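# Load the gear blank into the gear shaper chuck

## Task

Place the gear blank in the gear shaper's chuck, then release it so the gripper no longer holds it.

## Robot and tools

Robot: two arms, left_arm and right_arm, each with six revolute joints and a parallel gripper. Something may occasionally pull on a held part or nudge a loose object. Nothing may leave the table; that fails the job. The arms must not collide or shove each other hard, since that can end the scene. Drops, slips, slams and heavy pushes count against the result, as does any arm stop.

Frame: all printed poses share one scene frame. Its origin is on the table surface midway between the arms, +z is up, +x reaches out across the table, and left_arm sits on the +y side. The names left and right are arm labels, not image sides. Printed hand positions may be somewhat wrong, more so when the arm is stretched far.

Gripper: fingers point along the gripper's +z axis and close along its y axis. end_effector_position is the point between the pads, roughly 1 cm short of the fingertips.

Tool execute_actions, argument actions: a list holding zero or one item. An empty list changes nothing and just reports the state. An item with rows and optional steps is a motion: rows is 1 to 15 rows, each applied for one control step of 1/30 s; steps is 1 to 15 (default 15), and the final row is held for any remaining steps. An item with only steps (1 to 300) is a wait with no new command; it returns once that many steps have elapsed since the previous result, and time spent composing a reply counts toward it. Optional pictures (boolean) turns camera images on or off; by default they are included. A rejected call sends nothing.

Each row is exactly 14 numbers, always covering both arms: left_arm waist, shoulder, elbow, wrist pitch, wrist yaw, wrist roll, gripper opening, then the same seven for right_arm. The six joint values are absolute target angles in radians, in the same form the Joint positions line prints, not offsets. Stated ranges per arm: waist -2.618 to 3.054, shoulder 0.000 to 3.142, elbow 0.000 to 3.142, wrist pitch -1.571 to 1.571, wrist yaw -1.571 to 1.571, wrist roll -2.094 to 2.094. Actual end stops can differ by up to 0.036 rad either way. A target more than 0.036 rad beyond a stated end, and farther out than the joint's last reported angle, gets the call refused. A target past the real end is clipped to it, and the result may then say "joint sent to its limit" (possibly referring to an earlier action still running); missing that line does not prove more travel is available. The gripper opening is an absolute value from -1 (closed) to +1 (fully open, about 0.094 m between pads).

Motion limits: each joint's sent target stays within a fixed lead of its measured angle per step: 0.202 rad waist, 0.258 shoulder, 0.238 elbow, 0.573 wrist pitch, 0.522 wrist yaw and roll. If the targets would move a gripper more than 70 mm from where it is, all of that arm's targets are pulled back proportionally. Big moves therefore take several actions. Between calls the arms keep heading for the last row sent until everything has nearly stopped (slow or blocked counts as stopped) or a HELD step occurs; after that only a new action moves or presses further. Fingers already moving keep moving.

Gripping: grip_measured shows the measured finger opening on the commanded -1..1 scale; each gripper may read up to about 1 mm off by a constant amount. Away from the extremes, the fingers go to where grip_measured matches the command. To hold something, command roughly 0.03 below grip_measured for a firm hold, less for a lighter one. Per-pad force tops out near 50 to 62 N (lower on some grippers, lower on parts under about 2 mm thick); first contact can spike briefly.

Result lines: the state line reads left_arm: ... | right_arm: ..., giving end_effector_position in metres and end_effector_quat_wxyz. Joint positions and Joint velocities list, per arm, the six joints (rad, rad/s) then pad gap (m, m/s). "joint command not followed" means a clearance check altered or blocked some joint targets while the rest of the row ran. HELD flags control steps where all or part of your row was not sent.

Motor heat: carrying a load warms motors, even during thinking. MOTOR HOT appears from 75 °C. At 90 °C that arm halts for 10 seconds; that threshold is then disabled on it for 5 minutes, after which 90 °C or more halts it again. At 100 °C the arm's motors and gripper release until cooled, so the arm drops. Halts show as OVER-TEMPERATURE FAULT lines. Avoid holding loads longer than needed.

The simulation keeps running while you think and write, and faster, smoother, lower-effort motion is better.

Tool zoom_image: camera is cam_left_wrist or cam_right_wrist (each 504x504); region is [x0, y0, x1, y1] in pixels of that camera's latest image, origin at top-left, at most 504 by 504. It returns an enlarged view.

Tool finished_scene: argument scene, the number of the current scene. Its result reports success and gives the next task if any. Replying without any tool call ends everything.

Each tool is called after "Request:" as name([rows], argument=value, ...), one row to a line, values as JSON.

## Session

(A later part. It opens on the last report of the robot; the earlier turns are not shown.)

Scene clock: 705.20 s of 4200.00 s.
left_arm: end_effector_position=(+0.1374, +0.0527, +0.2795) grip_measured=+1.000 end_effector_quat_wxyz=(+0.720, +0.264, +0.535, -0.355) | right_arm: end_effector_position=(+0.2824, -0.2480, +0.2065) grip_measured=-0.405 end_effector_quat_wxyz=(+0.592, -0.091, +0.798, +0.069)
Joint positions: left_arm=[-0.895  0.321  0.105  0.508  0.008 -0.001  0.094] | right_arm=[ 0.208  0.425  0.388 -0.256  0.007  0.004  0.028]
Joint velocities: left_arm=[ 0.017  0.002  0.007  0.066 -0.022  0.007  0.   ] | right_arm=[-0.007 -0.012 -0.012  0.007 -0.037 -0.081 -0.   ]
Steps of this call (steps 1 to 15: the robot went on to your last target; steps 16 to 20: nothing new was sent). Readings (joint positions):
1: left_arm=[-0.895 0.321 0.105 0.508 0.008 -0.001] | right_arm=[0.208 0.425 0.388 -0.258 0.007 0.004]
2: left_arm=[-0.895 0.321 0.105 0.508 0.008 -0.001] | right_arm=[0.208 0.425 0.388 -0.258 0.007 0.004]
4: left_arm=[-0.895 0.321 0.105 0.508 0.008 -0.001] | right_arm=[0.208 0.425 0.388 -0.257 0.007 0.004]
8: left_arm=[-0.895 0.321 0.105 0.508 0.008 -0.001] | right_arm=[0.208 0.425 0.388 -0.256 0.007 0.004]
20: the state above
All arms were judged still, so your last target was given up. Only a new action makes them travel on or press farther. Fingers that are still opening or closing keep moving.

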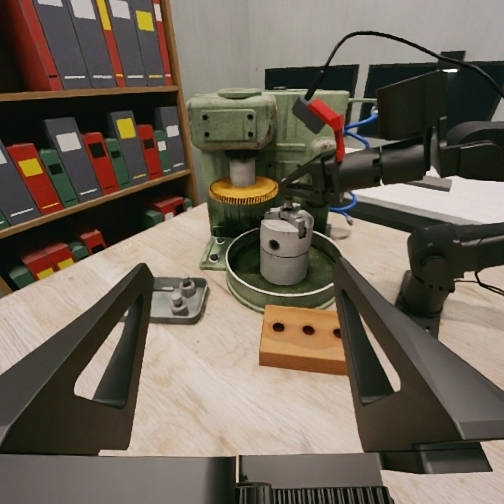

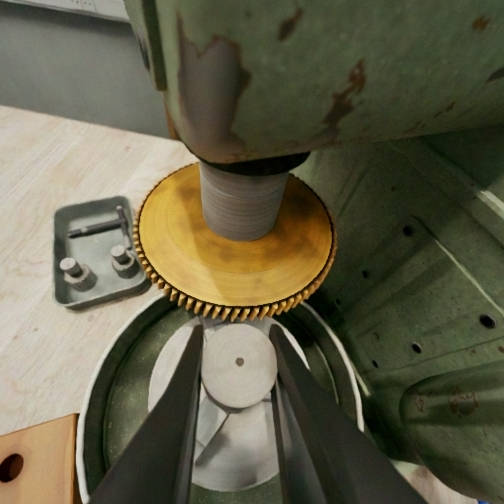

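Request:
execute_actions([
  {"rows":[[-0.9,0.3,0.1,0.5,0,0,1,0.20,0.42,0.378,-0.20,0,0.01,-0.47],[-0.9,0.3,0.1,0.5,0,0,1,0.20,0.415,0.372,-0.195,0,0.01,-0.47],[-0.9,0.3,0.1,0.5,0,0,1,0.20,0.41,0.366,-0.19,0,0.01,-0.47],[-0.9,0.3,0.1,0.5,0,0,1,0.20,0.405,0.36,-0.187,0,0.01,-0.47],[-0.9,0.3,0.1,0.5,0,0,1,0.20,0.40,0.354,-0.187,0,0.01,-0.47],[-0.9,0.3,0.1,0.5,0,0,1,0.20,0.40,0.345,-0.187,0,0.01,-0.47]],"steps":15},
], pictures=false)

Request:
execute_actions([
  {"steps":20},
])

Request:
zoom_image(camera="cam_left_wrist", region=[240,160,340,250])

Scene clock: 714.70 s of 4200.00 s.
left_arm: end_effector_position=(+0.1374, +0.0527, +0.2795) grip_measured=+1.000 end_effector_quat_wxyz=(+0.720, +0.264, +0.535, -0.355) | right_arm: end_effector_position=(+0.2841, -0.2476, +0.1981) grip_measured=-0.405 end_effector_quat_wxyz=(+0.592, -0.091, +0.797, +0.069)
Joint positions: left_arm=[-0.895  0.321  0.105  0.508  0.008 -0.001  0.094] | right_arm=[ 0.208  0.425  0.354 -0.221  0.007  0.004  0.028]
Joint velocities: left_arm=[-0.012 -0.022 -0.012  0.007  0.037 -0.007  0.   ] | right_arm=[-0.012 -0.012 -0.007 -0.022  0.051  0.007  0.   ]
Steps of this call (steps 1 to 90: nothing new was sent; then 6.00 s passed at rest; steps 91 to 105: all 15 steps of this action). Readings (joint positions):
91: left_arm=[-0.895 0.321 0.105 0.508 0.008 -0.001] | right_arm=[0.208 0.425 0.388 -0.255 0.007 0.004]
92: left_arm=[-0.895 0.321 0.105 0.508 0.008 -0.001] | right_arm=[0.208 0.425 0.386 -0.251 0.007 0.004]
94: left_arm=[-0.895 0.321 0.105 0.508 0.008 -0.001] | right_arm=[0.208 0.425 0.378 -0.240 0.007 0.004]
98: left_arm=[-0.895 0.321 0.105 0.508 0.008 -0.001] | right_arm=[0.208 0.425 0.355 -0.225 0.007 0.004]
105: the state above

Scene clock: 715.37 s of 4200.00 s.
left_arm: end_effector_position=(+0.1374, +0.0527, +0.2795) grip_measured=+1.000 end_effector_quat_wxyz=(+0.720, +0.264, +0.535, -0.355) | right_arm: end_effector_position=(+0.2840, -0.2476, +0.1979) grip_measured=-0.405 end_effector_quat_wxyz=(+0.592, -0.091, +0.798, +0.069)
Joint positions: left_arm=[-0.895  0.321  0.105  0.508  0.008 -0.001  0.094] | right_arm=[ 0.208  0.425  0.353 -0.221  0.007  0.004  0.028]
Joint velocities: left_arm=[-0.002 -0.007  0.027 -0.051 -0.022 -0.007  0.   ] | right_arm=[-0.002 -0.027  0.002  0.037 -0.037 -0.007  0.   ]
Steps of this call (steps 1 to 15: the robot went on to your last target; steps 16 to 20: nothing new was sent). Readings (joint positions):
1: left_arm=[-0.895 0.321 0.105 0.508 0.008 -0.001] | right_arm=[0.208 0.425 0.353 -0.221 0.007 0.004]
2: left_arm=[-0.895 0.321 0.105 0.508 0.008 -0.001] | right_arm=[0.208 0.425 0.353 -0.221 0.007 0.004]
4: left_arm=[-0.895 0.321 0.105 0.508 0.008 -0.001] | right_arm=[0.208 0.425 0.353 -0.221 0.007 0.004]
8: left_arm=[-0.895 0.321 0.105 0.508 0.008 -0.001] | right_arm=[0.208 0.425 0.353 -0.221 0.007 0.004]
20: the state above
All arms were judged still, so your last target was given up. Only a new action makes them travel on or press farther. Fingers that are still opening or closing keep moving.

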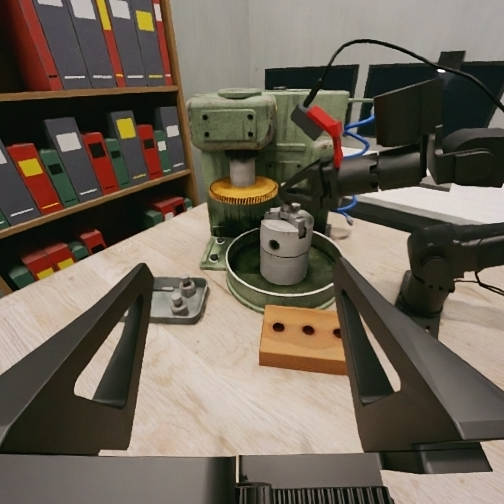

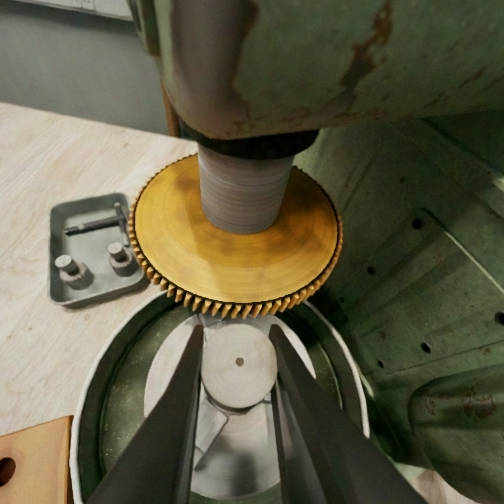

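Region (240, 160, 340, 250) of cam_left_wrist's 504x504 image, scaled by 5.040, with more detail than that image has; it fills the top 454 rows of this view, and the rest is white.

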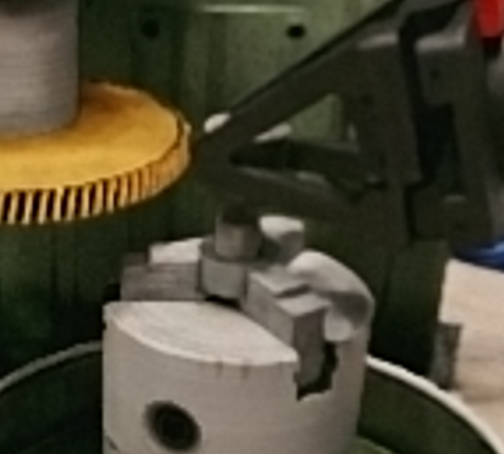

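Request:
execute_actions([
  {"rows":[[-0.9,0.3,0.1,0.5,0,0,1,0.20,0.395,0.345,-0.195,0,0.01,-0.47],[-0.9,0.3,0.1,0.5,0,0,1,0.20,0.39,0.345,-0.20,0,0.01,-0.47],[-0.9,0.3,0.1,0.5,0,0,1,0.20,0.385,0.345,-0.205,0,0.01,-0.47]],"steps":15},
], pictures=false)

Request:
execute_actions([
  {"steps":15},
], pictures=false)

Scene clock: 721.50 s of 4200.00 s.
left_arm: end_effector_position=(+0.1374, +0.0527, +0.2795) grip_measured=+1.000 end_effector_quat_wxyz=(+0.720, +0.264, +0.535, -0.355) | right_arm: end_effector_position=(+0.2826, -0.2480, +0.2001) grip_measured=-0.405 end_effector_quat_wxyz=(+0.596, -0.091, +0.795, +0.070)
Joint positions: left_arm=[-0.895  0.321  0.105  0.508  0.008 -0.001  0.094] | right_arm=[ 0.208  0.411  0.353 -0.226  0.007  0.004  0.028]
Joint velocities: left_arm=[-0.007 -0.002  0.007  0.051 -0.007  0.051  0.   ] | right_arm=[-0.017 -0.007  0.002 -0.007  0.037  0.095 -0.001]
Steps of this call (steps 1 to 90: nothing new was sent; then 2.63 s passed at rest; steps 91 to 105: all 15 steps of this action). Readings (joint positions):
91: left_arm=[-0.895 0.321 0.105 0.508 0.008 -0.001] | right_arm=[0.208 0.425 0.353 -0.221 0.007 0.004]
92: left_arm=[-0.895 0.321 0.105 0.508 0.008 -0.001] | right_arm=[0.208 0.424 0.353 -0.221 0.007 0.004]
94: left_arm=[-0.895 0.321 0.105 0.508 0.008 -0.001] | right_arm=[0.208 0.417 0.353 -0.225 0.007 0.004]
98: left_arm=[-0.895 0.321 0.105 0.508 0.008 -0.001] | right_arm=[0.208 0.411 0.353 -0.225 0.007 0.004]
105: the state above

Scene clock: 722.00 s of 4200.00 s.
left_arm: end_effector_position=(+0.1374, +0.0527, +0.2795) grip_measured=+1.000 end_effector_quat_wxyz=(+0.720, +0.264, +0.535, -0.355) | right_arm: end_effector_position=(+0.2826, -0.2480, +0.2001) grip_measured=-0.405 end_effector_quat_wxyz=(+0.596, -0.091, +0.795, +0.070)
Joint positions: left_arm=[-0.895  0.321  0.105  0.508  0.008 -0.001  0.094] | right_arm=[ 0.208  0.411  0.353 -0.226  0.007  0.004  0.028]
Joint velocities: left_arm=[-0.007  0.002 -0.017 -0.066 -0.037 -0.037  0.   ] | right_arm=[ 0.002  0.012  0.002 -0.022 -0.022 -0.066  0.001]
Steps of this call (steps 1 to 15: the robot went on to your last target). Readings (joint positions):
1: left_arm=[-0.895 0.321 0.105 0.508 0.008 -0.001] | right_arm=[0.208 0.411 0.353 -0.226 0.007 0.004]
2: left_arm=[-0.895 0.321 0.105 0.508 0.008 -0.001] | right_arm=[0.208 0.411 0.353 -0.226 0.007 0.004]
4: left_arm=[-0.895 0.321 0.105 0.508 0.008 -0.001] | right_arm=[0.208 0.411 0.353 -0.226 0.007 0.004]
8: left_arm=[-0.895 0.321 0.105 0.508 0.008 -0.001] | right_arm=[0.208 0.411 0.353 -0.226 0.007 0.004]
15: the state above
All arms were judged still, so your last target was given up. Only a new action makes them travel on or press farther. Fingers that are still opening or closing keep moving.

Lower with elbow only (−0.015 → −7 mm, p→−0.30).

Request:
execute_actions([
  {"rows":[[-0.9,0.3,0.1,0.5,0,0,1,0.20,0.385,0.342,-0.205,0,0.01,-0.47],[-0.9,0.3,0.1,0.5,0,0,1,0.20,0.385,0.339,-0.205,0,0.01,-0.47],[-0.9,0.3,0.1,0.5,0,0,1,0.20,0.385,0.336,-0.205,0,0.01,-0.47],[-0.9,0.3,0.1,0.5,0,0,1,0.20,0.385,0.333,-0.205,0,0.01,-0.47]],"steps":15},
], pictures=false)

Request:
execute_actions([
  {"steps":15},
], pictures=false)

Scene clock: 726.73 s of 4200.00 s.
left_arm: end_effector_position=(+0.1374, +0.0527, +0.2795) grip_measured=+1.000 end_effector_quat_wxyz=(+0.720, +0.264, +0.535, -0.355) | right_arm: end_effector_position=(+0.2828, -0.2479, +0.1977) grip_measured=-0.405 end_effector_quat_wxyz=(+0.595, -0.091, +0.796, +0.069)
Joint positions: left_arm=[-0.895  0.321  0.105  0.508  0.008 -0.001  0.094] | right_arm=[ 0.208  0.411  0.345 -0.22   0.007  0.004  0.028]
Joint velocities: left_arm=[-0.002 -0.012 -0.007  0.066 -0.007 -0.066  0.   ] | right_arm=[ 0.007 -0.012  0.007 -0.007 -0.022 -0.007 -0.   ]
Steps of this call (steps 1 to 90: nothing new was sent; then 1.23 s passed at rest; steps 91 to 105: all 15 steps of this action). Readings (joint positions):
91: left_arm=[-0.895 0.321 0.105 0.508 0.008 -0.001] | right_arm=[0.208 0.411 0.353 -0.226 0.007 0.004]
92: left_arm=[-0.895 0.321 0.105 0.508 0.008 -0.001] | right_arm=[0.208 0.411 0.352 -0.226 0.007 0.004]
94: left_arm=[-0.895 0.321 0.105 0.508 0.008 -0.001] | right_arm=[0.208 0.411 0.347 -0.224 0.007 0.004]
98: left_arm=[-0.895 0.321 0.105 0.508 0.008 -0.001] | right_arm=[0.208 0.411 0.346 -0.221 0.007 0.004]
105: the state above

Scene clock: 727.23 s of 4200.00 s.
left_arm: end_effector_position=(+0.1374, +0.0527, +0.2795) grip_measured=+1.000 end_effector_quat_wxyz=(+0.720, +0.264, +0.535, -0.355) | right_arm: end_effector_position=(+0.2828, -0.2479, +0.1977) grip_measured=-0.405 end_effector_quat_wxyz=(+0.595, -0.091, +0.796, +0.069)
Joint positions: left_arm=[-0.895  0.321  0.105  0.508  0.008 -0.001  0.094] | right_arm=[ 0.208  0.411  0.345 -0.22   0.007  0.004  0.028]
Joint velocities: left_arm=[-0.012  0.012  0.012  0.007 -0.051  0.051  0.   ] | right_arm=[ 0.007  0.012 -0.002  0.022  0.007  0.037  0.001]
Steps of this call (steps 1 to 15: the robot went on to your last target). Readings (joint positions):
1: left_arm=[-0.895 0.321 0.105 0.508 0.008 -0.001] | right_arm=[0.208 0.411 0.345 -0.220 0.007 0.004]
2: left_arm=[-0.895 0.321 0.105 0.508 0.008 -0.001] | right_arm=[0.208 0.411 0.345 -0.220 0.007 0.004]
4: left_arm=[-0.895 0.321 0.105 0.508 0.008 -0.001] | right_arm=[0.208 0.411 0.345 -0.220 0.007 0.004]
8: left_arm=[-0.895 0.321 0.105 0.508 0.008 -0.001] | right_arm=[0.208 0.411 0.345 -0.220 0.007 0.004]
15: the state above
All arms were judged still, so your last target was given up. Only a new action makes them travel on or press farther. Fingers that are still opening or closing keep moving.

Still on rim; slide left slowly with waist.

Request:
execute_actions([
  {"rows":[[-0.9,0.3,0.1,0.5,0,0,1,0.210,0.385,0.333,-0.205,0,0.01,-0.47],[-0.9,0.3,0.1,0.5,0,0,1,0.213,0.385,0.333,-0.205,0,0.01,-0.47],[-0.9,0.3,0.1,0.5,0,0,1,0.216,0.385,0.333,-0.205,0,0.01,-0.47],[-0.9,0.3,0.1,0.5,0,0,1,0.218,0.385,0.333,-0.205,0,0.01,-0.47],[-0.9,0.3,0.1,0.5,0,0,1,0.220,0.385,0.333,-0.205,0,0.01,-0.47],[-0.9,0.3,0.1,0.5,0,0,1,0.222,0.385,0.333,-0.205,0,0.01,-0.47],[-0.9,0.3,0.1,0.5,0,0,1,0.224,0.385,0.333,-0.205,0,0.01,-0.47]],"steps":15},
], pictures=false)

Request:
execute_actions([
  {"steps":15},
])

Request:
zoom_image(camera="cam_left_wrist", region=[250,180,320,240])

Scene clock: 735.63 s of 4200.00 s.
left_arm: end_effector_position=(+0.1374, +0.0527, +0.2795) grip_measured=+1.000 end_effector_quat_wxyz=(+0.720, +0.264, +0.535, -0.355) | right_arm: end_effector_position=(+0.2825, -0.2465, +0.1978) grip_measured=-0.405 end_effector_quat_wxyz=(+0.595, -0.093, +0.795, +0.071)
Joint positions: left_arm=[-0.895  0.321  0.105  0.508  0.008 -0.001  0.094] | right_arm=[ 0.213  0.411  0.345 -0.22   0.007  0.004  0.028]
Joint velocities: left_arm=[-0.007  0.002 -0.002  0.022  0.007  0.007  0.   ] | right_arm=[ 0.007 -0.007 -0.007 -0.007 -0.007 -0.037  0.   ]
Steps of this call (steps 1 to 90: nothing new was sent; then 4.90 s passed at rest; steps 91 to 105: all 15 steps of this action). Readings (joint positions):
91: left_arm=[-0.895 0.321 0.105 0.508 0.008 -0.001] | right_arm=[0.208 0.411 0.345 -0.220 0.007 0.004]
92: left_arm=[-0.895 0.321 0.105 0.508 0.008 -0.001] | right_arm=[0.208 0.411 0.345 -0.220 0.007 0.004]
94: left_arm=[-0.895 0.321 0.105 0.508 0.008 -0.001] | right_arm=[0.208 0.411 0.345 -0.220 0.007 0.004]
98: left_arm=[-0.895 0.321 0.105 0.508 0.008 -0.001] | right_arm=[0.212 0.411 0.345 -0.220 0.007 0.004]
105: the state above

Scene clock: 736.13 s of 4200.00 s.
left_arm: end_effector_position=(+0.1374, +0.0527, +0.2795) grip_measured=+1.000 end_effector_quat_wxyz=(+0.720, +0.264, +0.535, -0.355) | right_arm: end_effector_position=(+0.2825, -0.2465, +0.1978) grip_measured=-0.405 end_effector_quat_wxyz=(+0.595, -0.093, +0.795, +0.071)
Joint positions: left_arm=[-0.895  0.321  0.105  0.508  0.008 -0.001  0.094] | right_arm=[ 0.213  0.411  0.345 -0.22   0.007  0.004  0.028]
Joint velocities: left_arm=[ 0.002  0.002 -0.002  0.007 -0.037  0.037  0.   ] | right_arm=[-0.007 -0.017 -0.002 -0.051 -0.066  0.051  0.   ]
Steps of this call (steps 1 to 15: the robot went on to your last target). Readings (joint positions):
1: left_arm=[-0.895 0.321 0.105 0.508 0.008 -0.001] | right_arm=[0.213 0.411 0.345 -0.220 0.007 0.004]
2: left_arm=[-0.895 0.321 0.105 0.508 0.008 -0.001] | right_arm=[0.213 0.411 0.345 -0.220 0.007 0.004]
4: left_arm=[-0.895 0.321 0.105 0.508 0.008 -0.001] | right_arm=[0.213 0.411 0.345 -0.220 0.007 0.004]
8: left_arm=[-0.895 0.321 0.105 0.508 0.008 -0.001] | right_arm=[0.213 0.411 0.345 -0.220 0.007 0.004]
15: the state above
All arms were judged still, so your last target was given up. Only a new action makes them travel on or press farther. Fingers that are still opening or closing keep moving.

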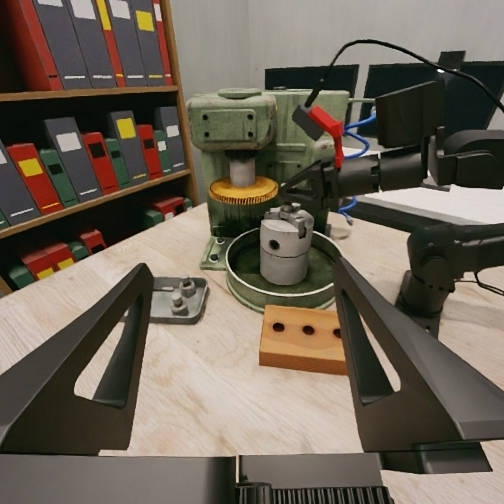

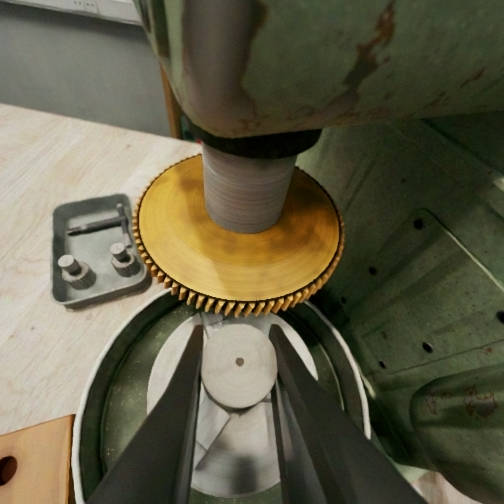

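Region (250, 180, 320, 240) of cam_left_wrist's 504x504 image, scaled by 7.200, with more detail than that image has; it fills the top 432 rows of this view, and the rest is white.

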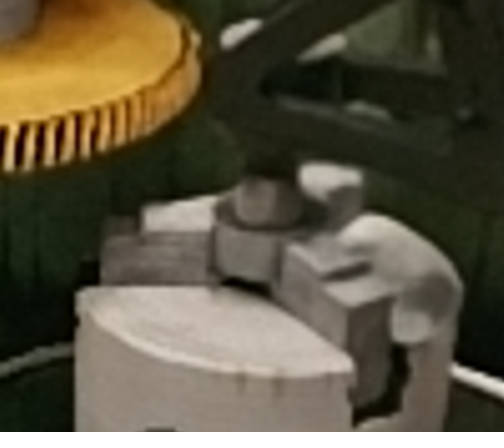

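Request:
execute_actions([
  {"rows":[[-0.9,0.3,0.1,0.5,0,0,1,0.21,0.383,0.331,-0.21,0,0.01,-0.47],[-0.9,0.3,0.1,0.5,0,0,1,0.206,0.381,0.329,-0.212,0,0.01,-0.47],[-0.9,0.3,0.1,0.5,0,0,1,0.203,0.379,0.327,-0.214,0,0.01,-0.47],[-0.9,0.3,0.1,0.5,0,0,1,0.201,0.377,0.325,-0.216,0,0.01,-0.47],[-0.9,0.3,0.1,0.5,0,0,1,0.200,0.375,0.325,-0.218,0,0.01,-0.47]],"steps":15},
], pictures=false)

Request:
execute_actions([
  {"steps":15},
], pictures=false)

Scene clock: 744.07 s of 4200.00 s.
left_arm: end_effector_position=(+0.1374, +0.0527, +0.2795) grip_measured=+1.000 end_effector_quat_wxyz=(+0.720, +0.264, +0.535, -0.355) | right_arm: end_effector_position=(+0.2815, -0.2472, +0.1979) grip_measured=-0.405 end_effector_quat_wxyz=(+0.598, -0.092, +0.793, +0.072)
Joint positions: left_arm=[-0.895  0.321  0.105  0.508  0.008 -0.001  0.094] | right_arm=[ 0.21   0.398  0.339 -0.219  0.004  0.004  0.028]
Joint velocities: left_arm=[-0.002 -0.012 -0.002  0.022  0.051 -0.007  0.   ] | right_arm=[-0.002 -0.027  0.027 -0.051 -0.051 -0.007 -0.001]
Steps of this call (steps 1 to 90: nothing new was sent; then 4.43 s passed at rest; steps 91 to 105: all 15 steps of this action). Readings (joint positions):
91: left_arm=[-0.895 0.321 0.105 0.508 0.008 -0.001] | right_arm=[0.213 0.411 0.345 -0.220 0.007 0.004]
92: left_arm=[-0.895 0.321 0.105 0.508 0.008 -0.001] | right_arm=[0.213 0.411 0.345 -0.220 0.007 0.004]
94: left_arm=[-0.895 0.321 0.105 0.508 0.008 -0.001] | right_arm=[0.213 0.407 0.343 -0.219 0.007 0.004]
98: left_arm=[-0.895 0.321 0.105 0.508 0.008 -0.001] | right_arm=[0.210 0.398 0.339 -0.219 0.004 0.004]
105: the state above

Scene clock: 744.57 s of 4200.00 s.
left_arm: end_effector_position=(+0.1374, +0.0527, +0.2795) grip_measured=+1.000 end_effector_quat_wxyz=(+0.720, +0.264, +0.535, -0.355) | right_arm: end_effector_position=(+0.2815, -0.2472, +0.1979) grip_measured=-0.405 end_effector_quat_wxyz=(+0.598, -0.092, +0.793, +0.072)
Joint positions: left_arm=[-0.895  0.321  0.105  0.508  0.008 -0.001  0.094] | right_arm=[ 0.21   0.398  0.339 -0.219  0.004  0.004  0.028]
Joint velocities: left_arm=[ 0.007 -0.017 -0.007 -0.022  0.037 -0.051  0.   ] | right_arm=[ 0.007 -0.007  0.007 -0.007 -0.022 -0.007 -0.001]
Steps of this call (steps 1 to 15: the robot went on to your last target). Readings (joint positions):
1: left_arm=[-0.895 0.321 0.105 0.508 0.008 -0.001] | right_arm=[0.210 0.398 0.339 -0.219 0.004 0.004]
2: left_arm=[-0.895 0.321 0.105 0.508 0.008 -0.001] | right_arm=[0.210 0.398 0.339 -0.219 0.004 0.004]
4: left_arm=[-0.895 0.321 0.105 0.508 0.008 -0.001] | right_arm=[0.210 0.398 0.339 -0.219 0.004 0.004]
8: left_arm=[-0.895 0.321 0.105 0.508 0.008 -0.001] | right_arm=[0.210 0.398 0.339 -0.219 0.004 0.004]
15: the state above
All arms were judged still, so your last target was given up. Only a new action makes them travel on or press farther. Fingers that are still opening or closing keep moving.

Request:
execute_actions([
  {"rows":[[-0.9,0.3,0.1,0.5,0,0,1,0.2,0.373,0.335,-0.225,0,0.01,-0.47],[-0.9,0.3,0.1,0.5,0,0,1,0.2,0.371,0.335,-0.23,0,0.01,-0.47],[-0.9,0.3,0.1,0.5,0,0,1,0.2,0.369,0.335,-0.235,0,0.01,-0.47],[-0.9,0.3,0.1,0.5,0,0,1,0.2,0.367,0.335,-0.24,0,0.01,-0.47],[-0.9,0.3,0.1,0.5,0,0,1,0.2,0.365,0.335,-0.245,0,0.01,-0.47]],"steps":15},
], pictures=false)

Request:
execute_actions([
  {"steps":15},
], pictures=false)

Scene clock: 752.23 s of 4200.00 s.
left_arm: end_effector_position=(+0.1374, +0.0527, +0.2795) grip_measured=+1.000 end_effector_quat_wxyz=(+0.720, +0.264, +0.535, -0.355) | right_arm: end_effector_position=(+0.2801, -0.2475, +0.1981) grip_measured=-0.405 end_effector_quat_wxyz=(+0.598, -0.092, +0.793, +0.072)
Joint positions: left_arm=[-0.895  0.321  0.105  0.508  0.008 -0.001  0.094] | right_arm=[ 0.21   0.388  0.339 -0.229  0.004  0.004  0.028]
Joint velocities: left_arm=[ 0.002  0.002 -0.012 -0.037 -0.037 -0.007  0.   ] | right_arm=[-0.017  0.017 -0.002  0.007  0.022  0.022 -0.   ]
Steps of this call (steps 1 to 90: nothing new was sent; then 4.17 s passed at rest; steps 91 to 105: all 15 steps of this action). Readings (joint positions):
91: left_arm=[-0.895 0.321 0.105 0.508 0.008 -0.001] | right_arm=[0.210 0.398 0.339 -0.219 0.004 0.004]
92: left_arm=[-0.895 0.321 0.105 0.508 0.008 -0.001] | right_arm=[0.210 0.398 0.339 -0.219 0.004 0.004]
94: left_arm=[-0.895 0.321 0.105 0.508 0.008 -0.001] | right_arm=[0.210 0.398 0.339 -0.219 0.004 0.004]
98: left_arm=[-0.895 0.321 0.105 0.508 0.008 -0.001] | right_arm=[0.210 0.389 0.339 -0.227 0.004 0.004]
105: the state above

Scene clock: 752.73 s of 4200.00 s.
left_arm: end_effector_position=(+0.1374, +0.0527, +0.2795) grip_measured=+1.000 end_effector_quat_wxyz=(+0.720, +0.264, +0.535, -0.355) | right_arm: end_effector_position=(+0.2801, -0.2475, +0.1981) grip_measured=-0.405 end_effector_quat_wxyz=(+0.598, -0.092, +0.793, +0.072)
Joint positions: left_arm=[-0.895  0.321  0.105  0.508  0.008 -0.001  0.094] | right_arm=[ 0.21   0.388  0.339 -0.229  0.004  0.004  0.028]
Joint velocities: left_arm=[ 0.002 -0.007 -0.022  0.007 -0.051  0.022  0.   ] | right_arm=[-0.017  0.017  0.017 -0.095  0.037 -0.066 -0.001]
Steps of this call (steps 1 to 15: the robot went on to your last target). Readings (joint positions):
1: left_arm=[-0.895 0.321 0.105 0.508 0.008 -0.001] | right_arm=[0.210 0.388 0.339 -0.229 0.004 0.004]
2: left_arm=[-0.895 0.321 0.105 0.508 0.008 -0.001] | right_arm=[0.210 0.388 0.339 -0.229 0.004 0.004]
4: left_arm=[-0.895 0.321 0.105 0.508 0.008 -0.001] | right_arm=[0.210 0.388 0.339 -0.229 0.004 0.004]
8: left_arm=[-0.895 0.321 0.105 0.508 0.008 -0.001] | right_arm=[0.210 0.388 0.339 -0.229 0.004 0.004]
15: the state above
All arms were judged still, so your last target was given up. Only a new action makes them travel on or press farther. Fingers that are still opening or closing keep moving.

Request:
execute_actions(actions=[])

Request:
zoom_image(camera="cam_left_wrist", region=[265,190,315,225])

Scene clock: 755.27 s of 4200.00 s.
left_arm: end_effector_position=(+0.1374, +0.0527, +0.2795) grip_measured=+1.000 end_effector_quat_wxyz=(+0.720, +0.264, +0.535, -0.355) | right_arm: end_effector_position=(+0.2801, -0.2475, +0.1981) grip_measured=-0.405 end_effector_quat_wxyz=(+0.598, -0.092, +0.793, +0.072)
Joint positions: left_arm=[-0.895  0.321  0.105  0.508  0.008 -0.001  0.094] | right_arm=[ 0.21   0.388  0.339 -0.229  0.004  0.004  0.028]
Joint velocities: left_arm=[-0.002 -0.007 -0.007 -0.007 -0.037  0.022  0.   ] | right_arm=[ 0.002 -0.002 -0.002 -0.051 -0.007  0.007 -0.001]
Steps of this call (steps 1 to 76: nothing new was sent). Readings (joint positions):
1: left_arm=[-0.895 0.321 0.105 0.508 0.008 -0.001] | right_arm=[0.210 0.388 0.339 -0.229 0.004 0.004]
2: left_arm=[-0.895 0.321 0.105 0.508 0.008 -0.001] | right_arm=[0.210 0.388 0.339 -0.229 0.004 0.004]
4: left_arm=[-0.895 0.321 0.105 0.508 0.008 -0.001] | right_arm=[0.210 0.388 0.339 -0.229 0.004 0.004]
8: left_arm=[-0.895 0.321 0.105 0.508 0.008 -0.001] | right_arm=[0.210 0.388 0.339 -0.229 0.004 0.004]
76: the state above

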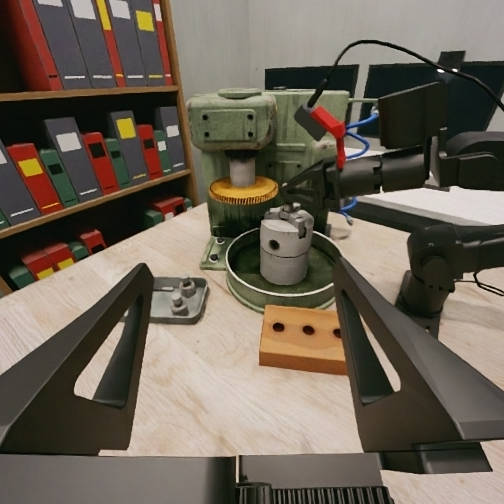

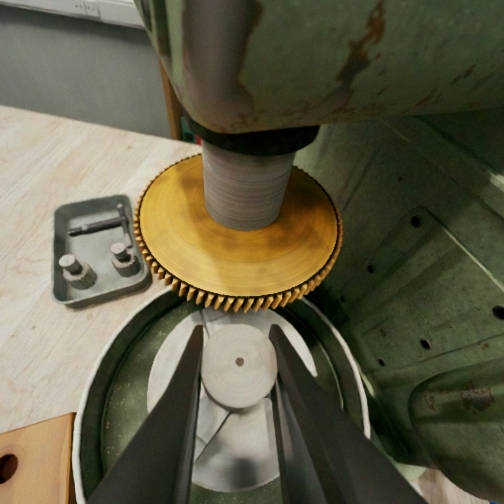

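Region (265, 190, 315, 225) of cam_left_wrist's 504x504 image, scaled by 10.080, with more detail than that image has; it fills the top 353 rows of this view, and the rest is white.

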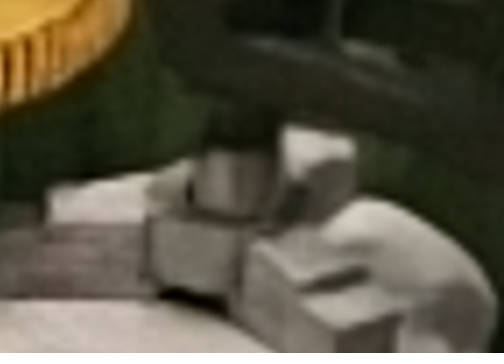

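Request:
execute_actions([
  {"rows":[[-0.9,0.3,0.1,0.5,0,0,1,0.198,0.385,0.335,-0.24,0,0.01,-0.47],[-0.9,0.3,0.1,0.5,0,0,1,0.196,0.39,0.335,-0.24,0,0.01,-0.47],[-0.9,0.3,0.1,0.5,0,0,1,0.194,0.393,0.335,-0.24,0,0.01,-0.47],[-0.9,0.3,0.1,0.5,0,0,1,0.193,0.396,0.335,-0.238,0,0.01,-0.47],[-0.9,0.3,0.1,0.5,0,0,1,0.193,0.399,0.335,-0.236,0,0.01,-0.47],[-0.9,0.3,0.1,0.5,0,0,1,0.193,0.402,0.335,-0.234,0,0.01,-0.47],[-0.9,0.3,0.1,0.5,0,0,1,0.193,0.405,0.335,-0.232,0,0.01,-0.47],[-0.9,0.3,0.1,0.5,0,0,1,0.193,0.408,0.335,-0.23,0,0.01,-0.47]],"steps":15},
], pictures=false)

Request:
execute_actions([
  {"steps":15},
])

Request:
zoom_image(camera="cam_left_wrist", region=[265,190,315,225])

Scene clock: 765.23 s of 4200.00 s.
left_arm: end_effector_position=(+0.1374, +0.0527, +0.2795) grip_measured=+1.000 end_effector_quat_wxyz=(+0.720, +0.264, +0.535, -0.355) | right_arm: end_effector_position=(+0.2809, -0.2481, +0.1976) grip_measured=-0.405 end_effector_quat_wxyz=(+0.597, -0.091, +0.794, +0.072)
Joint positions: left_arm=[-0.895  0.321  0.105  0.508  0.008 -0.001  0.094] | right_arm=[ 0.204  0.394  0.339 -0.225 -0.001  0.004  0.028]
Joint velocities: left_arm=[-0.007 -0.017 -0.007  0.007 -0.007  0.037  0.   ] | right_arm=[ 0.017 -0.007  0.007 -0.037 -0.051  0.007 -0.001]
Steps of this call (steps 1 to 90: nothing new was sent; then 6.47 s passed at rest; steps 91 to 105: all 15 steps of this action). Readings (joint positions):
91: left_arm=[-0.895 0.321 0.105 0.508 0.008 -0.001] | right_arm=[0.210 0.388 0.339 -0.229 0.004 0.004]
92: left_arm=[-0.895 0.321 0.105 0.508 0.008 -0.001] | right_arm=[0.209 0.388 0.339 -0.229 0.003 0.004]
94: left_arm=[-0.895 0.321 0.105 0.508 0.008 -0.001] | right_arm=[0.206 0.388 0.339 -0.229 0.001 0.004]
98: left_arm=[-0.895 0.321 0.105 0.508 0.008 -0.001] | right_arm=[0.204 0.390 0.339 -0.229 -0.000 0.004]
105: the state above

Scene clock: 765.73 s of 4200.00 s.
left_arm: end_effector_position=(+0.1374, +0.0527, +0.2795) grip_measured=+1.000 end_effector_quat_wxyz=(+0.720, +0.264, +0.535, -0.355) | right_arm: end_effector_position=(+0.2809, -0.2481, +0.1976) grip_measured=-0.405 end_effector_quat_wxyz=(+0.597, -0.091, +0.794, +0.072)
Joint positions: left_arm=[-0.895  0.321  0.105  0.508  0.008 -0.001  0.094] | right_arm=[ 0.204  0.394  0.339 -0.225 -0.001  0.004  0.028]
Joint velocities: left_arm=[-0.012 -0.012  0.007 -0.022  0.037  0.007  0.   ] | right_arm=[-0.007 -0.007 -0.007 -0.066  0.037  0.022 -0.   ]
Steps of this call (steps 1 to 15: the robot went on to your last target). Readings (joint positions):
1: left_arm=[-0.895 0.321 0.105 0.508 0.008 -0.001] | right_arm=[0.204 0.394 0.339 -0.225 -0.001 0.004]
2: left_arm=[-0.895 0.321 0.105 0.508 0.008 -0.001] | right_arm=[0.204 0.394 0.339 -0.225 -0.001 0.004]
4: left_arm=[-0.895 0.321 0.105 0.508 0.008 -0.001] | right_arm=[0.204 0.394 0.339 -0.225 -0.001 0.004]
8: left_arm=[-0.895 0.321 0.105 0.508 0.008 -0.001] | right_arm=[0.204 0.394 0.339 -0.225 -0.001 0.004]
15: the state above
All arms were judged still, so your last target was given up. Only a new action makes them travel on or press farther. Fingers that are still opening or closing keep moving.

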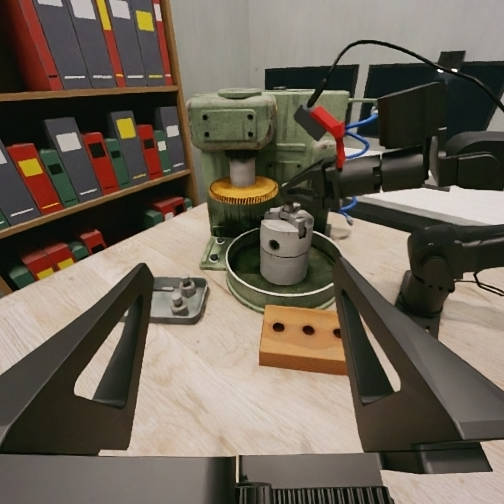

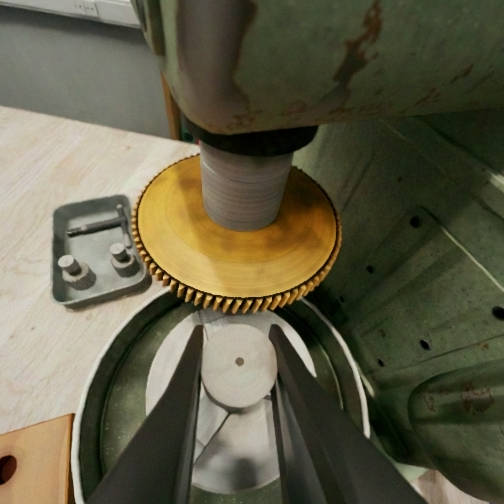

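Region (265, 190, 315, 225) of cam_left_wrist's 504x504 image, scaled by 10.080, with more detail than that image has; it fills the top 353 rows of this view, and the rest is white.

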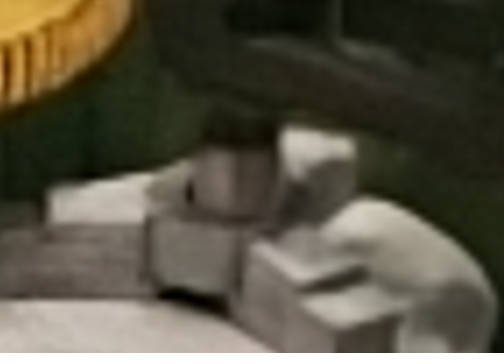

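Continue same direction, lighter press.

Request:
execute_actions([
  {"rows":[[-0.9,0.3,0.1,0.5,0,0,1,0.191,0.410,0.335,-0.225,0.005,0.01,-0.47],[-0.9,0.3,0.1,0.5,0,0,1,0.190,0.412,0.335,-0.222,0.005,0.01,-0.47],[-0.9,0.3,0.1,0.5,0,0,1,0.189,0.414,0.335,-0.22,0.005,0.01,-0.47],[-0.9,0.3,0.1,0.5,0,0,1,0.188,0.416,0.335,-0.218,0.005,0.01,-0.47],[-0.9,0.3,0.1,0.5,0,0,1,0.187,0.418,0.335,-0.216,0.005,0.01,-0.47]],"steps":15},
], pictures=false)

Request:
execute_actions([
  {"steps":15},
])

Request:
zoom_image(camera="cam_left_wrist", region=[265,190,315,225])

Scene clock: 772.53 s of 4200.00 s.
left_arm: end_effector_position=(+0.1374, +0.0527, +0.2795) grip_measured=+1.000 end_effector_quat_wxyz=(+0.720, +0.264, +0.535, -0.355) | right_arm: end_effector_position=(+0.2829, -0.2491, +0.1974) grip_measured=-0.405 end_effector_quat_wxyz=(+0.597, -0.089, +0.794, +0.070)
Joint positions: left_arm=[-0.895  0.321  0.105  0.508  0.008 -0.001  0.094] | right_arm=[ 0.198  0.405  0.339 -0.214 -0.002  0.004  0.028]
Joint velocities: left_arm=[-0.022 -0.002 -0.002  0.007  0.051 -0.007  0.   ] | right_arm=[ 0.002  0.007 -0.017  0.081  0.022 -0.007  0.001]
Steps of this call (steps 1 to 90: nothing new was sent; then 3.30 s passed at rest; steps 91 to 105: all 15 steps of this action). Readings (joint positions):
91: left_arm=[-0.895 0.321 0.105 0.508 0.008 -0.001] | right_arm=[0.204 0.394 0.339 -0.225 -0.001 0.004]
92: left_arm=[-0.895 0.321 0.105 0.508 0.008 -0.001] | right_arm=[0.203 0.394 0.339 -0.224 -0.001 0.004]
94: left_arm=[-0.895 0.321 0.105 0.508 0.008 -0.001] | right_arm=[0.201 0.395 0.339 -0.223 -0.002 0.004]
98: left_arm=[-0.895 0.321 0.105 0.508 0.008 -0.001] | right_arm=[0.198 0.404 0.339 -0.214 -0.002 0.004]
105: the state above

Scene clock: 773.03 s of 4200.00 s.
left_arm: end_effector_position=(+0.1374, +0.0527, +0.2795) grip_measured=+1.000 end_effector_quat_wxyz=(+0.720, +0.264, +0.535, -0.355) | right_arm: end_effector_position=(+0.2829, -0.2491, +0.1974) grip_measured=-0.405 end_effector_quat_wxyz=(+0.597, -0.089, +0.794, +0.070)
Joint positions: left_arm=[-0.895  0.321  0.105  0.508  0.008 -0.001  0.094] | right_arm=[ 0.198  0.405  0.339 -0.214 -0.002  0.004  0.028]
Joint velocities: left_arm=[ 0.017  0.002  0.007 -0.007  0.007 -0.051  0.   ] | right_arm=[-0.012  0.002 -0.007 -0.022 -0.066  0.022 -0.   ]
Steps of this call (steps 1 to 15: the robot went on to your last target). Readings (joint positions):
1: left_arm=[-0.895 0.321 0.105 0.508 0.008 -0.001] | right_arm=[0.198 0.405 0.339 -0.214 -0.002 0.004]
2: left_arm=[-0.895 0.321 0.105 0.508 0.008 -0.001] | right_arm=[0.198 0.405 0.339 -0.214 -0.002 0.004]
4: left_arm=[-0.895 0.321 0.105 0.508 0.008 -0.001] | right_arm=[0.198 0.405 0.339 -0.214 -0.002 0.004]
8: left_arm=[-0.895 0.321 0.105 0.508 0.008 -0.001] | right_arm=[0.198 0.405 0.339 -0.214 -0.002 0.004]
15: the state above
All arms were judged still, so your last target was given up. Only a new action makes them travel on or press farther. Fingers that are still opening or closing keep moving.

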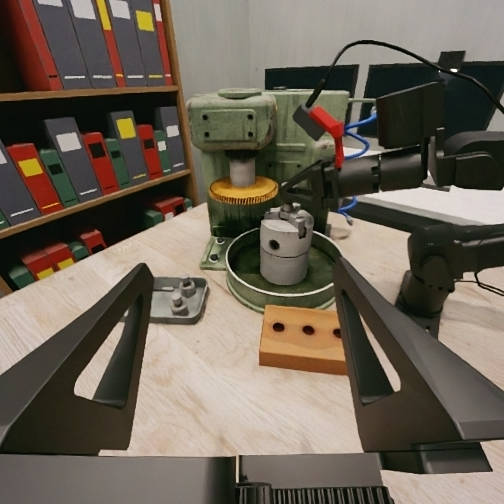

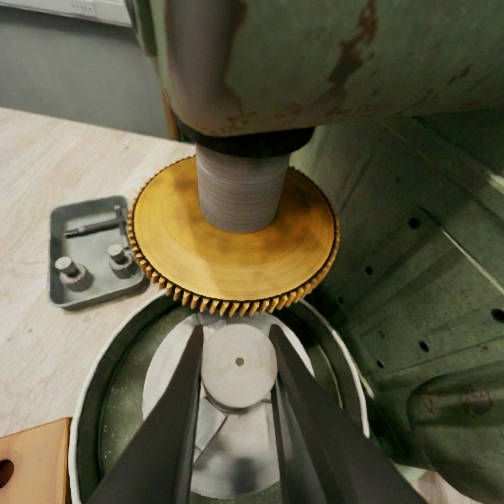

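Region (265, 190, 315, 225) of cam_left_wrist's 504x504 image, scaled by 10.080, with more detail than that image has; it fills the top 353 rows of this view, and the rest is white.

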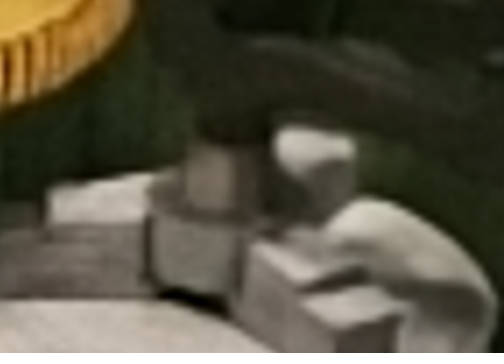

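Continue sliding −y only.

Request:
execute_actions([
  {"rows":[[-0.9,0.3,0.1,0.5,0,0,1,0.186,0.418,0.335,-0.216,0.005,0.01,-0.47],[-0.9,0.3,0.1,0.5,0,0,1,0.185,0.418,0.335,-0.216,0.005,0.01,-0.47],[-0.9,0.3,0.1,0.5,0,0,1,0.184,0.418,0.335,-0.216,0.005,0.01,-0.47],[-0.9,0.3,0.1,0.5,0,0,1,0.183,0.418,0.335,-0.216,0.005,0.01,-0.47],[-0.9,0.3,0.1,0.5,0,0,1,0.182,0.418,0.335,-0.216,0.005,0.01,-0.47],[-0.9,0.3,0.1,0.5,0,0,1,0.181,0.418,0.335,-0.216,0.005,0.01,-0.47],[-0.9,0.3,0.1,0.5,0,0,1,0.180,0.418,0.335,-0.216,0.005,0.01,-0.47]],"steps":15},
], pictures=false)

Request:
execute_actions([
  {"steps":15},
])

Request:
zoom_image(camera="cam_left_wrist", region=[265,190,315,225])

Scene clock: 782.13 s of 4200.00 s.
left_arm: end_effector_position=(+0.1374, +0.0527, +0.2795) grip_measured=+1.000 end_effector_quat_wxyz=(+0.720, +0.264, +0.535, -0.355) | right_arm: end_effector_position=(+0.2833, -0.2509, +0.1974) grip_measured=-0.405 end_effector_quat_wxyz=(+0.597, -0.086, +0.794, +0.068)
Joint positions: left_arm=[-0.895  0.321  0.105  0.508  0.008 -0.001  0.094] | right_arm=[ 0.191  0.405  0.339 -0.214 -0.002  0.004  0.028]
Joint velocities: left_arm=[-0.007 -0.012 -0.007  0.066 -0.037  0.022  0.   ] | right_arm=[-0.007 -0.012  0.007  0.007  0.022 -0.095  0.001]
Steps of this call (steps 1 to 90: nothing new was sent; then 5.60 s passed at rest; steps 91 to 105: all 15 steps of this action). Readings (joint positions):
91: left_arm=[-0.895 0.321 0.105 0.508 0.008 -0.001] | right_arm=[0.198 0.405 0.339 -0.214 -0.002 0.004]
92: left_arm=[-0.895 0.321 0.105 0.508 0.008 -0.001] | right_arm=[0.198 0.405 0.339 -0.214 -0.002 0.004]
94: left_arm=[-0.895 0.321 0.105 0.508 0.008 -0.001] | right_arm=[0.198 0.405 0.339 -0.214 -0.002 0.004]
98: left_arm=[-0.895 0.321 0.105 0.508 0.008 -0.001] | right_arm=[0.191 0.405 0.339 -0.214 -0.002 0.004]
105: the state above

Scene clock: 782.63 s of 4200.00 s.
left_arm: end_effector_position=(+0.1374, +0.0527, +0.2795) grip_measured=+1.000 end_effector_quat_wxyz=(+0.720, +0.264, +0.535, -0.355) | right_arm: end_effector_position=(+0.2833, -0.2509, +0.1974) grip_measured=-0.405 end_effector_quat_wxyz=(+0.597, -0.086, +0.794, +0.068)
Joint positions: left_arm=[-0.895  0.321  0.105  0.508  0.008 -0.001  0.094] | right_arm=[ 0.191  0.405  0.339 -0.214 -0.002  0.004  0.028]
Joint velocities: left_arm=[ 0.017 -0.027 -0.002 -0.022 -0.095  0.066  0.   ] | right_arm=[-0.007 -0.012  0.002 -0.066 -0.037  0.022  0.   ]
Steps of this call (steps 1 to 15: the robot went on to your last target). Readings (joint positions):
1: left_arm=[-0.895 0.321 0.105 0.508 0.008 -0.001] | right_arm=[0.191 0.405 0.339 -0.214 -0.002 0.004]
2: left_arm=[-0.895 0.321 0.105 0.508 0.008 -0.001] | right_arm=[0.191 0.405 0.339 -0.214 -0.002 0.004]
4: left_arm=[-0.895 0.321 0.105 0.508 0.008 -0.001] | right_arm=[0.191 0.405 0.339 -0.214 -0.002 0.004]
8: left_arm=[-0.895 0.321 0.105 0.508 0.008 -0.001] | right_arm=[0.191 0.405 0.339 -0.214 -0.002 0.004]
15: the state above
All arms were judged still, so your last target was given up. Only a new action makes them travel on or press farther. Fingers that are still opening or closing keep moving.

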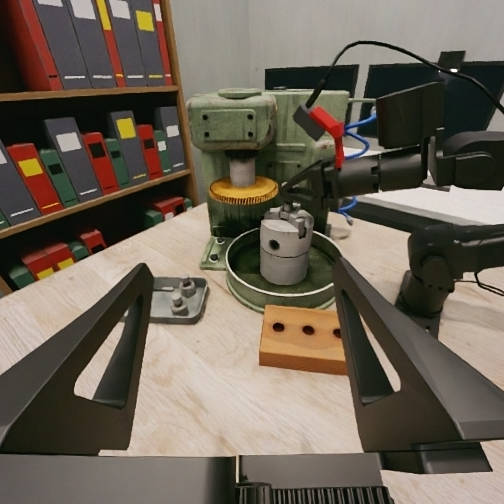

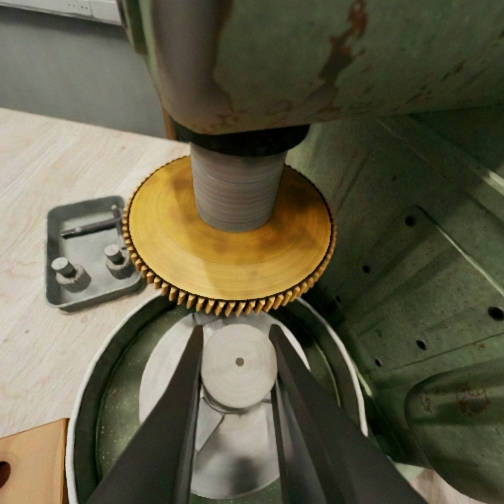

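Region (265, 190, 315, 225) of cam_left_wrist's 504x504 image, scaled by 10.080, with more detail than that image has; it fills the top 353 rows of this view, and the rest is white.

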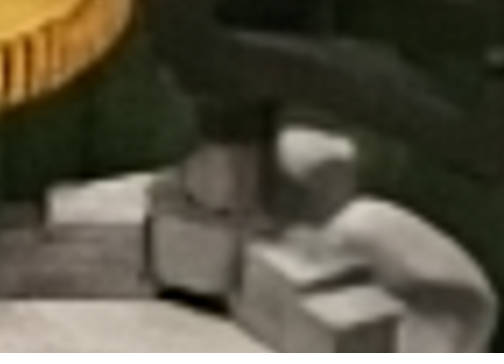

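Request:
execute_actions([
  {"rows":[[-0.9,0.3,0.1,0.5,0,0,1,0.195,0.39,0.335,-0.225,0.0,0.01,-0.47],[-0.9,0.3,0.1,0.5,0,0,1,0.198,0.385,0.335,-0.228,0.0,0.01,-0.47],[-0.9,0.3,0.1,0.5,0,0,1,0.200,0.382,0.335,-0.23,0.0,0.01,-0.47],[-0.9,0.3,0.1,0.5,0,0,1,0.202,0.38,0.335,-0.232,0.0,0.01,-0.47],[-0.9,0.3,0.1,0.5,0,0,1,0.203,0.378,0.335,-0.234,0.0,0.01,-0.47],[-0.9,0.3,0.1,0.5,0,0,1,0.204,0.377,0.335,-0.236,0.0,0.01,-0.47],[-0.9,0.3,0.1,0.5,0,0,1,0.205,0.376,0.335,-0.236,0.0,0.01,-0.47]],"steps":15},
], pictures=false)

Request:
execute_actions([
  {"steps":15},
])

Request:
zoom_image(camera="cam_left_wrist", region=[265,190,315,225])

Scene clock: 792.50 s of 4200.00 s.
left_arm: end_effector_position=(+0.1374, +0.0527, +0.2795) grip_measured=+1.000 end_effector_quat_wxyz=(+0.720, +0.264, +0.535, -0.355) | right_arm: end_effector_position=(+0.2831, -0.2505, +0.1972) grip_measured=-0.405 end_effector_quat_wxyz=(+0.597, -0.087, +0.795, +0.068)
Joint positions: left_arm=[-0.895  0.321  0.105  0.508  0.008 -0.001  0.094] | right_arm=[ 0.194  0.405  0.339 -0.215  0.001  0.004  0.028]
Joint velocities: left_arm=[ 0.007 -0.017 -0.017 -0.066 -0.051  0.066  0.   ] | right_arm=[-0.017 -0.007 -0.022 -0.051  0.022 -0.066 -0.001]
Steps of this call (steps 1 to 90: nothing new was sent; then 6.37 s passed at rest; steps 91 to 105: all 15 steps of this action). Readings (joint positions):
91: left_arm=[-0.895 0.321 0.105 0.508 0.008 -0.001] | right_arm=[0.191 0.405 0.339 -0.214 -0.002 0.004]
92: left_arm=[-0.895 0.321 0.105 0.508 0.008 -0.001] | right_arm=[0.191 0.405 0.339 -0.214 -0.002 0.004]
94: left_arm=[-0.895 0.321 0.105 0.508 0.008 -0.001] | right_arm=[0.191 0.405 0.339 -0.214 -0.002 0.004]
98: left_arm=[-0.895 0.321 0.105 0.508 0.008 -0.001] | right_arm=[0.194 0.405 0.339 -0.215 0.000 0.004]
105: the state above

Scene clock: 793.00 s of 4200.00 s.
left_arm: end_effector_position=(+0.1374, +0.0527, +0.2795) grip_measured=+1.000 end_effector_quat_wxyz=(+0.720, +0.264, +0.535, -0.355) | right_arm: end_effector_position=(+0.2831, -0.2505, +0.1972) grip_measured=-0.405 end_effector_quat_wxyz=(+0.597, -0.087, +0.795, +0.068)
Joint positions: left_arm=[-0.895  0.321  0.105  0.508  0.008 -0.001  0.094] | right_arm=[ 0.194  0.405  0.339 -0.215  0.001  0.004  0.028]
Joint velocities: left_arm=[-0.002 -0.012  0.002  0.007 -0.007  0.007  0.   ] | right_arm=[-0.002 -0.002  0.002  0.037 -0.007 -0.081  0.001]
Steps of this call (steps 1 to 15: the robot went on to your last target). Readings (joint positions):
1: left_arm=[-0.895 0.321 0.105 0.508 0.008 -0.001] | right_arm=[0.194 0.405 0.339 -0.215 0.001 0.004]
2: left_arm=[-0.895 0.321 0.105 0.508 0.008 -0.001] | right_arm=[0.194 0.405 0.339 -0.215 0.001 0.004]
4: left_arm=[-0.895 0.321 0.105 0.508 0.008 -0.001] | right_arm=[0.194 0.405 0.339 -0.215 0.001 0.004]
8: left_arm=[-0.895 0.321 0.105 0.508 0.008 -0.001] | right_arm=[0.194 0.405 0.339 -0.215 0.001 0.004]
15: the state above
All arms were judged still, so your last target was given up. Only a new action makes them travel on or press farther. Fingers that are still opening or closing keep moving.

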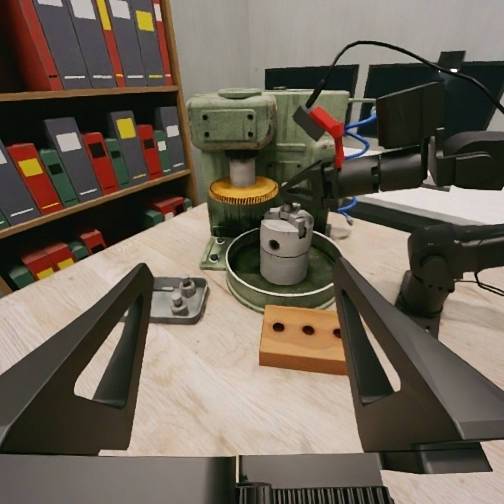

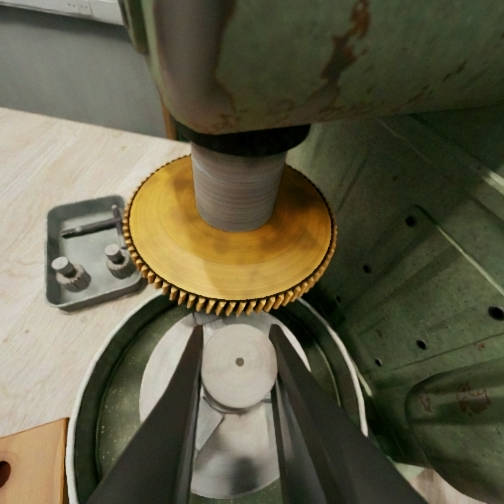

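Region (265, 190, 315, 225) of cam_left_wrist's 504x504 image, scaled by 10.080, with more detail than that image has; it fills the top 353 rows of this view, and the rest is white.

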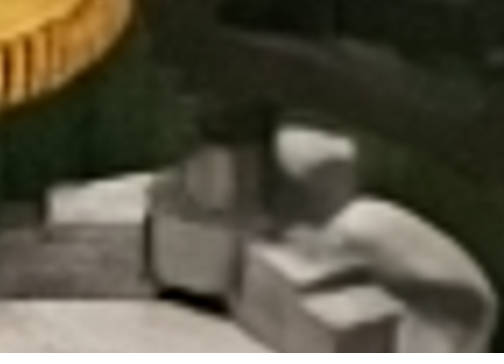

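Request:
execute_actions([
  {"rows":[[-0.9,0.3,0.1,0.5,0,0,1,0.206,0.376,0.335,-0.236,-0.004,0.01,-0.47],[-0.9,0.3,0.1,0.5,0,0,1,0.207,0.376,0.335,-0.236,-0.004,0.01,-0.47],[-0.9,0.3,0.1,0.5,0,0,1,0.208,0.376,0.335,-0.236,-0.004,0.01,-0.47],[-0.9,0.3,0.1,0.5,0,0,1,0.209,0.376,0.335,-0.236,-0.004,0.01,-0.47],[-0.9,0.3,0.1,0.5,0,0,1,0.210,0.376,0.335,-0.236,-0.004,0.01,-0.47]],"steps":15},
], pictures=false)

Request:
execute_actions([
  {"steps":15},
], pictures=false)

Scene clock: 802.77 s of 4200.00 s.
left_arm: end_effector_position=(+0.1374, +0.0527, +0.2795) grip_measured=+1.000 end_effector_quat_wxyz=(+0.720, +0.264, +0.535, -0.355) | right_arm: end_effector_position=(+0.2831, -0.2502, +0.1972) grip_measured=-0.405 end_effector_quat_wxyz=(+0.597, -0.087, +0.795, +0.067)
Joint positions: left_arm=[-0.895  0.321  0.105  0.508  0.008 -0.001  0.094] | right_arm=[ 0.198  0.405  0.339 -0.215  0.005  0.004  0.028]
Joint velocities: left_arm=[-0.022 -0.027 -0.007 -0.051 -0.007 -0.007  0.   ] | right_arm=[-0.002  0.007  0.022  0.066 -0.051 -0.022 -0.001]
Steps of this call (steps 1 to 90: nothing new was sent; then 6.27 s passed at rest; steps 91 to 105: all 15 steps of this action). Readings (joint positions):
91: left_arm=[-0.895 0.321 0.105 0.508 0.008 -0.001] | right_arm=[0.194 0.405 0.339 -0.215 0.001 0.004]
92: left_arm=[-0.895 0.321 0.105 0.508 0.008 -0.001] | right_arm=[0.194 0.405 0.339 -0.215 0.001 0.004]
94: left_arm=[-0.895 0.321 0.105 0.508 0.008 -0.001] | right_arm=[0.195 0.405 0.339 -0.215 0.002 0.004]
98: left_arm=[-0.895 0.321 0.105 0.508 0.008 -0.001] | right_arm=[0.198 0.405 0.339 -0.215 0.005 0.004]
105: the state above

Scene clock: 803.27 s of 4200.00 s.
left_arm: end_effector_position=(+0.1374, +0.0527, +0.2795) grip_measured=+1.000 end_effector_quat_wxyz=(+0.720, +0.264, +0.535, -0.355) | right_arm: end_effector_position=(+0.2831, -0.2502, +0.1972) grip_measured=-0.405 end_effector_quat_wxyz=(+0.597, -0.087, +0.795, +0.067)
Joint positions: left_arm=[-0.895  0.321  0.105  0.508  0.008 -0.001  0.094] | right_arm=[ 0.198  0.405  0.339 -0.215  0.005  0.004  0.028]
Joint velocities: left_arm=[-0.007 -0.017 -0.002 -0.11  -0.125  0.022  0.   ] | right_arm=[-0.012 -0.012 -0.012 -0.022 -0.007 -0.037  0.   ]
Steps of this call (steps 1 to 15: the robot went on to your last target). Readings (joint positions):
1: left_arm=[-0.895 0.321 0.105 0.508 0.008 -0.001] | right_arm=[0.198 0.405 0.339 -0.215 0.005 0.004]
2: left_arm=[-0.895 0.321 0.105 0.508 0.008 -0.001] | right_arm=[0.198 0.405 0.339 -0.215 0.005 0.004]
4: left_arm=[-0.895 0.321 0.105 0.508 0.008 -0.001] | right_arm=[0.198 0.405 0.339 -0.215 0.005 0.004]
8: left_arm=[-0.895 0.321 0.105 0.508 0.008 -0.001] | right_arm=[0.198 0.405 0.339 -0.215 0.005 0.004]
15: the state above
All arms were judged still, so your last target was given up. Only a new action makes them travel on or press farther. Fingers that are still opening or closing keep moving.

Blocked laterally too; push shoulder back a bit more.

Request:
execute_actions([
  {"rows":[[-0.9,0.3,0.1,0.5,0,0,1,0.208,0.374,0.335,-0.236,-0.004,0.01,-0.47],[-0.9,0.3,0.1,0.5,0,0,1,0.208,0.372,0.335,-0.236,-0.004,0.01,-0.47],[-0.9,0.3,0.1,0.5,0,0,1,0.208,0.370,0.335,-0.236,-0.004,0.01,-0.47],[-0.9,0.3,0.1,0.5,0,0,1,0.208,0.368,0.335,-0.236,-0.004,0.01,-0.47]],"steps":15},
], pictures=false)

Request:
execute_actions([
  {"steps":15},
], pictures=false)

Scene clock: 809.37 s of 4200.00 s.
left_arm: end_effector_position=(+0.1374, +0.0527, +0.2795) grip_measured=+1.000 end_effector_quat_wxyz=(+0.720, +0.264, +0.535, -0.355) | right_arm: end_effector_position=(+0.2813, -0.2505, +0.1981) grip_measured=-0.405 end_effector_quat_wxyz=(+0.599, -0.087, +0.793, +0.068)
Joint positions: left_arm=[-0.895  0.321  0.105  0.508  0.008 -0.001  0.094] | right_arm=[ 0.198  0.392  0.339 -0.225  0.005  0.004  0.028]
Joint velocities: left_arm=[-0.012 -0.007  0.002 -0.037  0.022  0.007  0.   ] | right_arm=[ 0.002  0.007 -0.012 -0.007 -0.095  0.022 -0.001]
Steps of this call (steps 1 to 90: nothing new was sent; then 2.60 s passed at rest; steps 91 to 105: all 15 steps of this action). Readings (joint positions):
91: left_arm=[-0.895 0.321 0.105 0.508 0.008 -0.001] | right_arm=[0.198 0.405 0.339 -0.215 0.005 0.004]
92: left_arm=[-0.895 0.321 0.105 0.508 0.008 -0.001] | right_arm=[0.198 0.404 0.339 -0.215 0.005 0.004]
94: left_arm=[-0.895 0.321 0.105 0.508 0.008 -0.001] | right_arm=[0.198 0.398 0.339 -0.218 0.005 0.004]
98: left_arm=[-0.895 0.321 0.105 0.508 0.008 -0.001] | right_arm=[0.198 0.392 0.339 -0.224 0.005 0.004]
105: the state above

Scene clock: 809.87 s of 4200.00 s.
left_arm: end_effector_position=(+0.1374, +0.0527, +0.2795) grip_measured=+1.000 end_effector_quat_wxyz=(+0.720, +0.264, +0.535, -0.355) | right_arm: end_effector_position=(+0.2813, -0.2505, +0.1981) grip_measured=-0.405 end_effector_quat_wxyz=(+0.599, -0.087, +0.793, +0.068)
Joint positions: left_arm=[-0.895  0.321  0.105  0.508  0.008 -0.001  0.094] | right_arm=[ 0.198  0.392  0.339 -0.225  0.005  0.004  0.028]
Joint velocities: left_arm=[-0.012 -0.017  0.002 -0.007  0.022  0.022  0.   ] | right_arm=[ 0.002  0.012 -0.012 -0.037  0.037  0.022  0.001]
Steps of this call (steps 1 to 15: the robot went on to your last target). Readings (joint positions):
1: left_arm=[-0.895 0.321 0.105 0.508 0.008 -0.001] | right_arm=[0.198 0.392 0.339 -0.225 0.005 0.004]
2: left_arm=[-0.895 0.321 0.105 0.508 0.008 -0.001] | right_arm=[0.198 0.392 0.339 -0.225 0.005 0.004]
4: left_arm=[-0.895 0.321 0.105 0.508 0.008 -0.001] | right_arm=[0.198 0.392 0.339 -0.225 0.005 0.004]
8: left_arm=[-0.895 0.321 0.105 0.508 0.008 -0.001] | right_arm=[0.198 0.392 0.339 -0.225 0.005 0.004]
15: the state above
All arms were judged still, so your last target was given up. Only a new action makes them travel on or press farther. Fingers that are still opening or closing keep moving.


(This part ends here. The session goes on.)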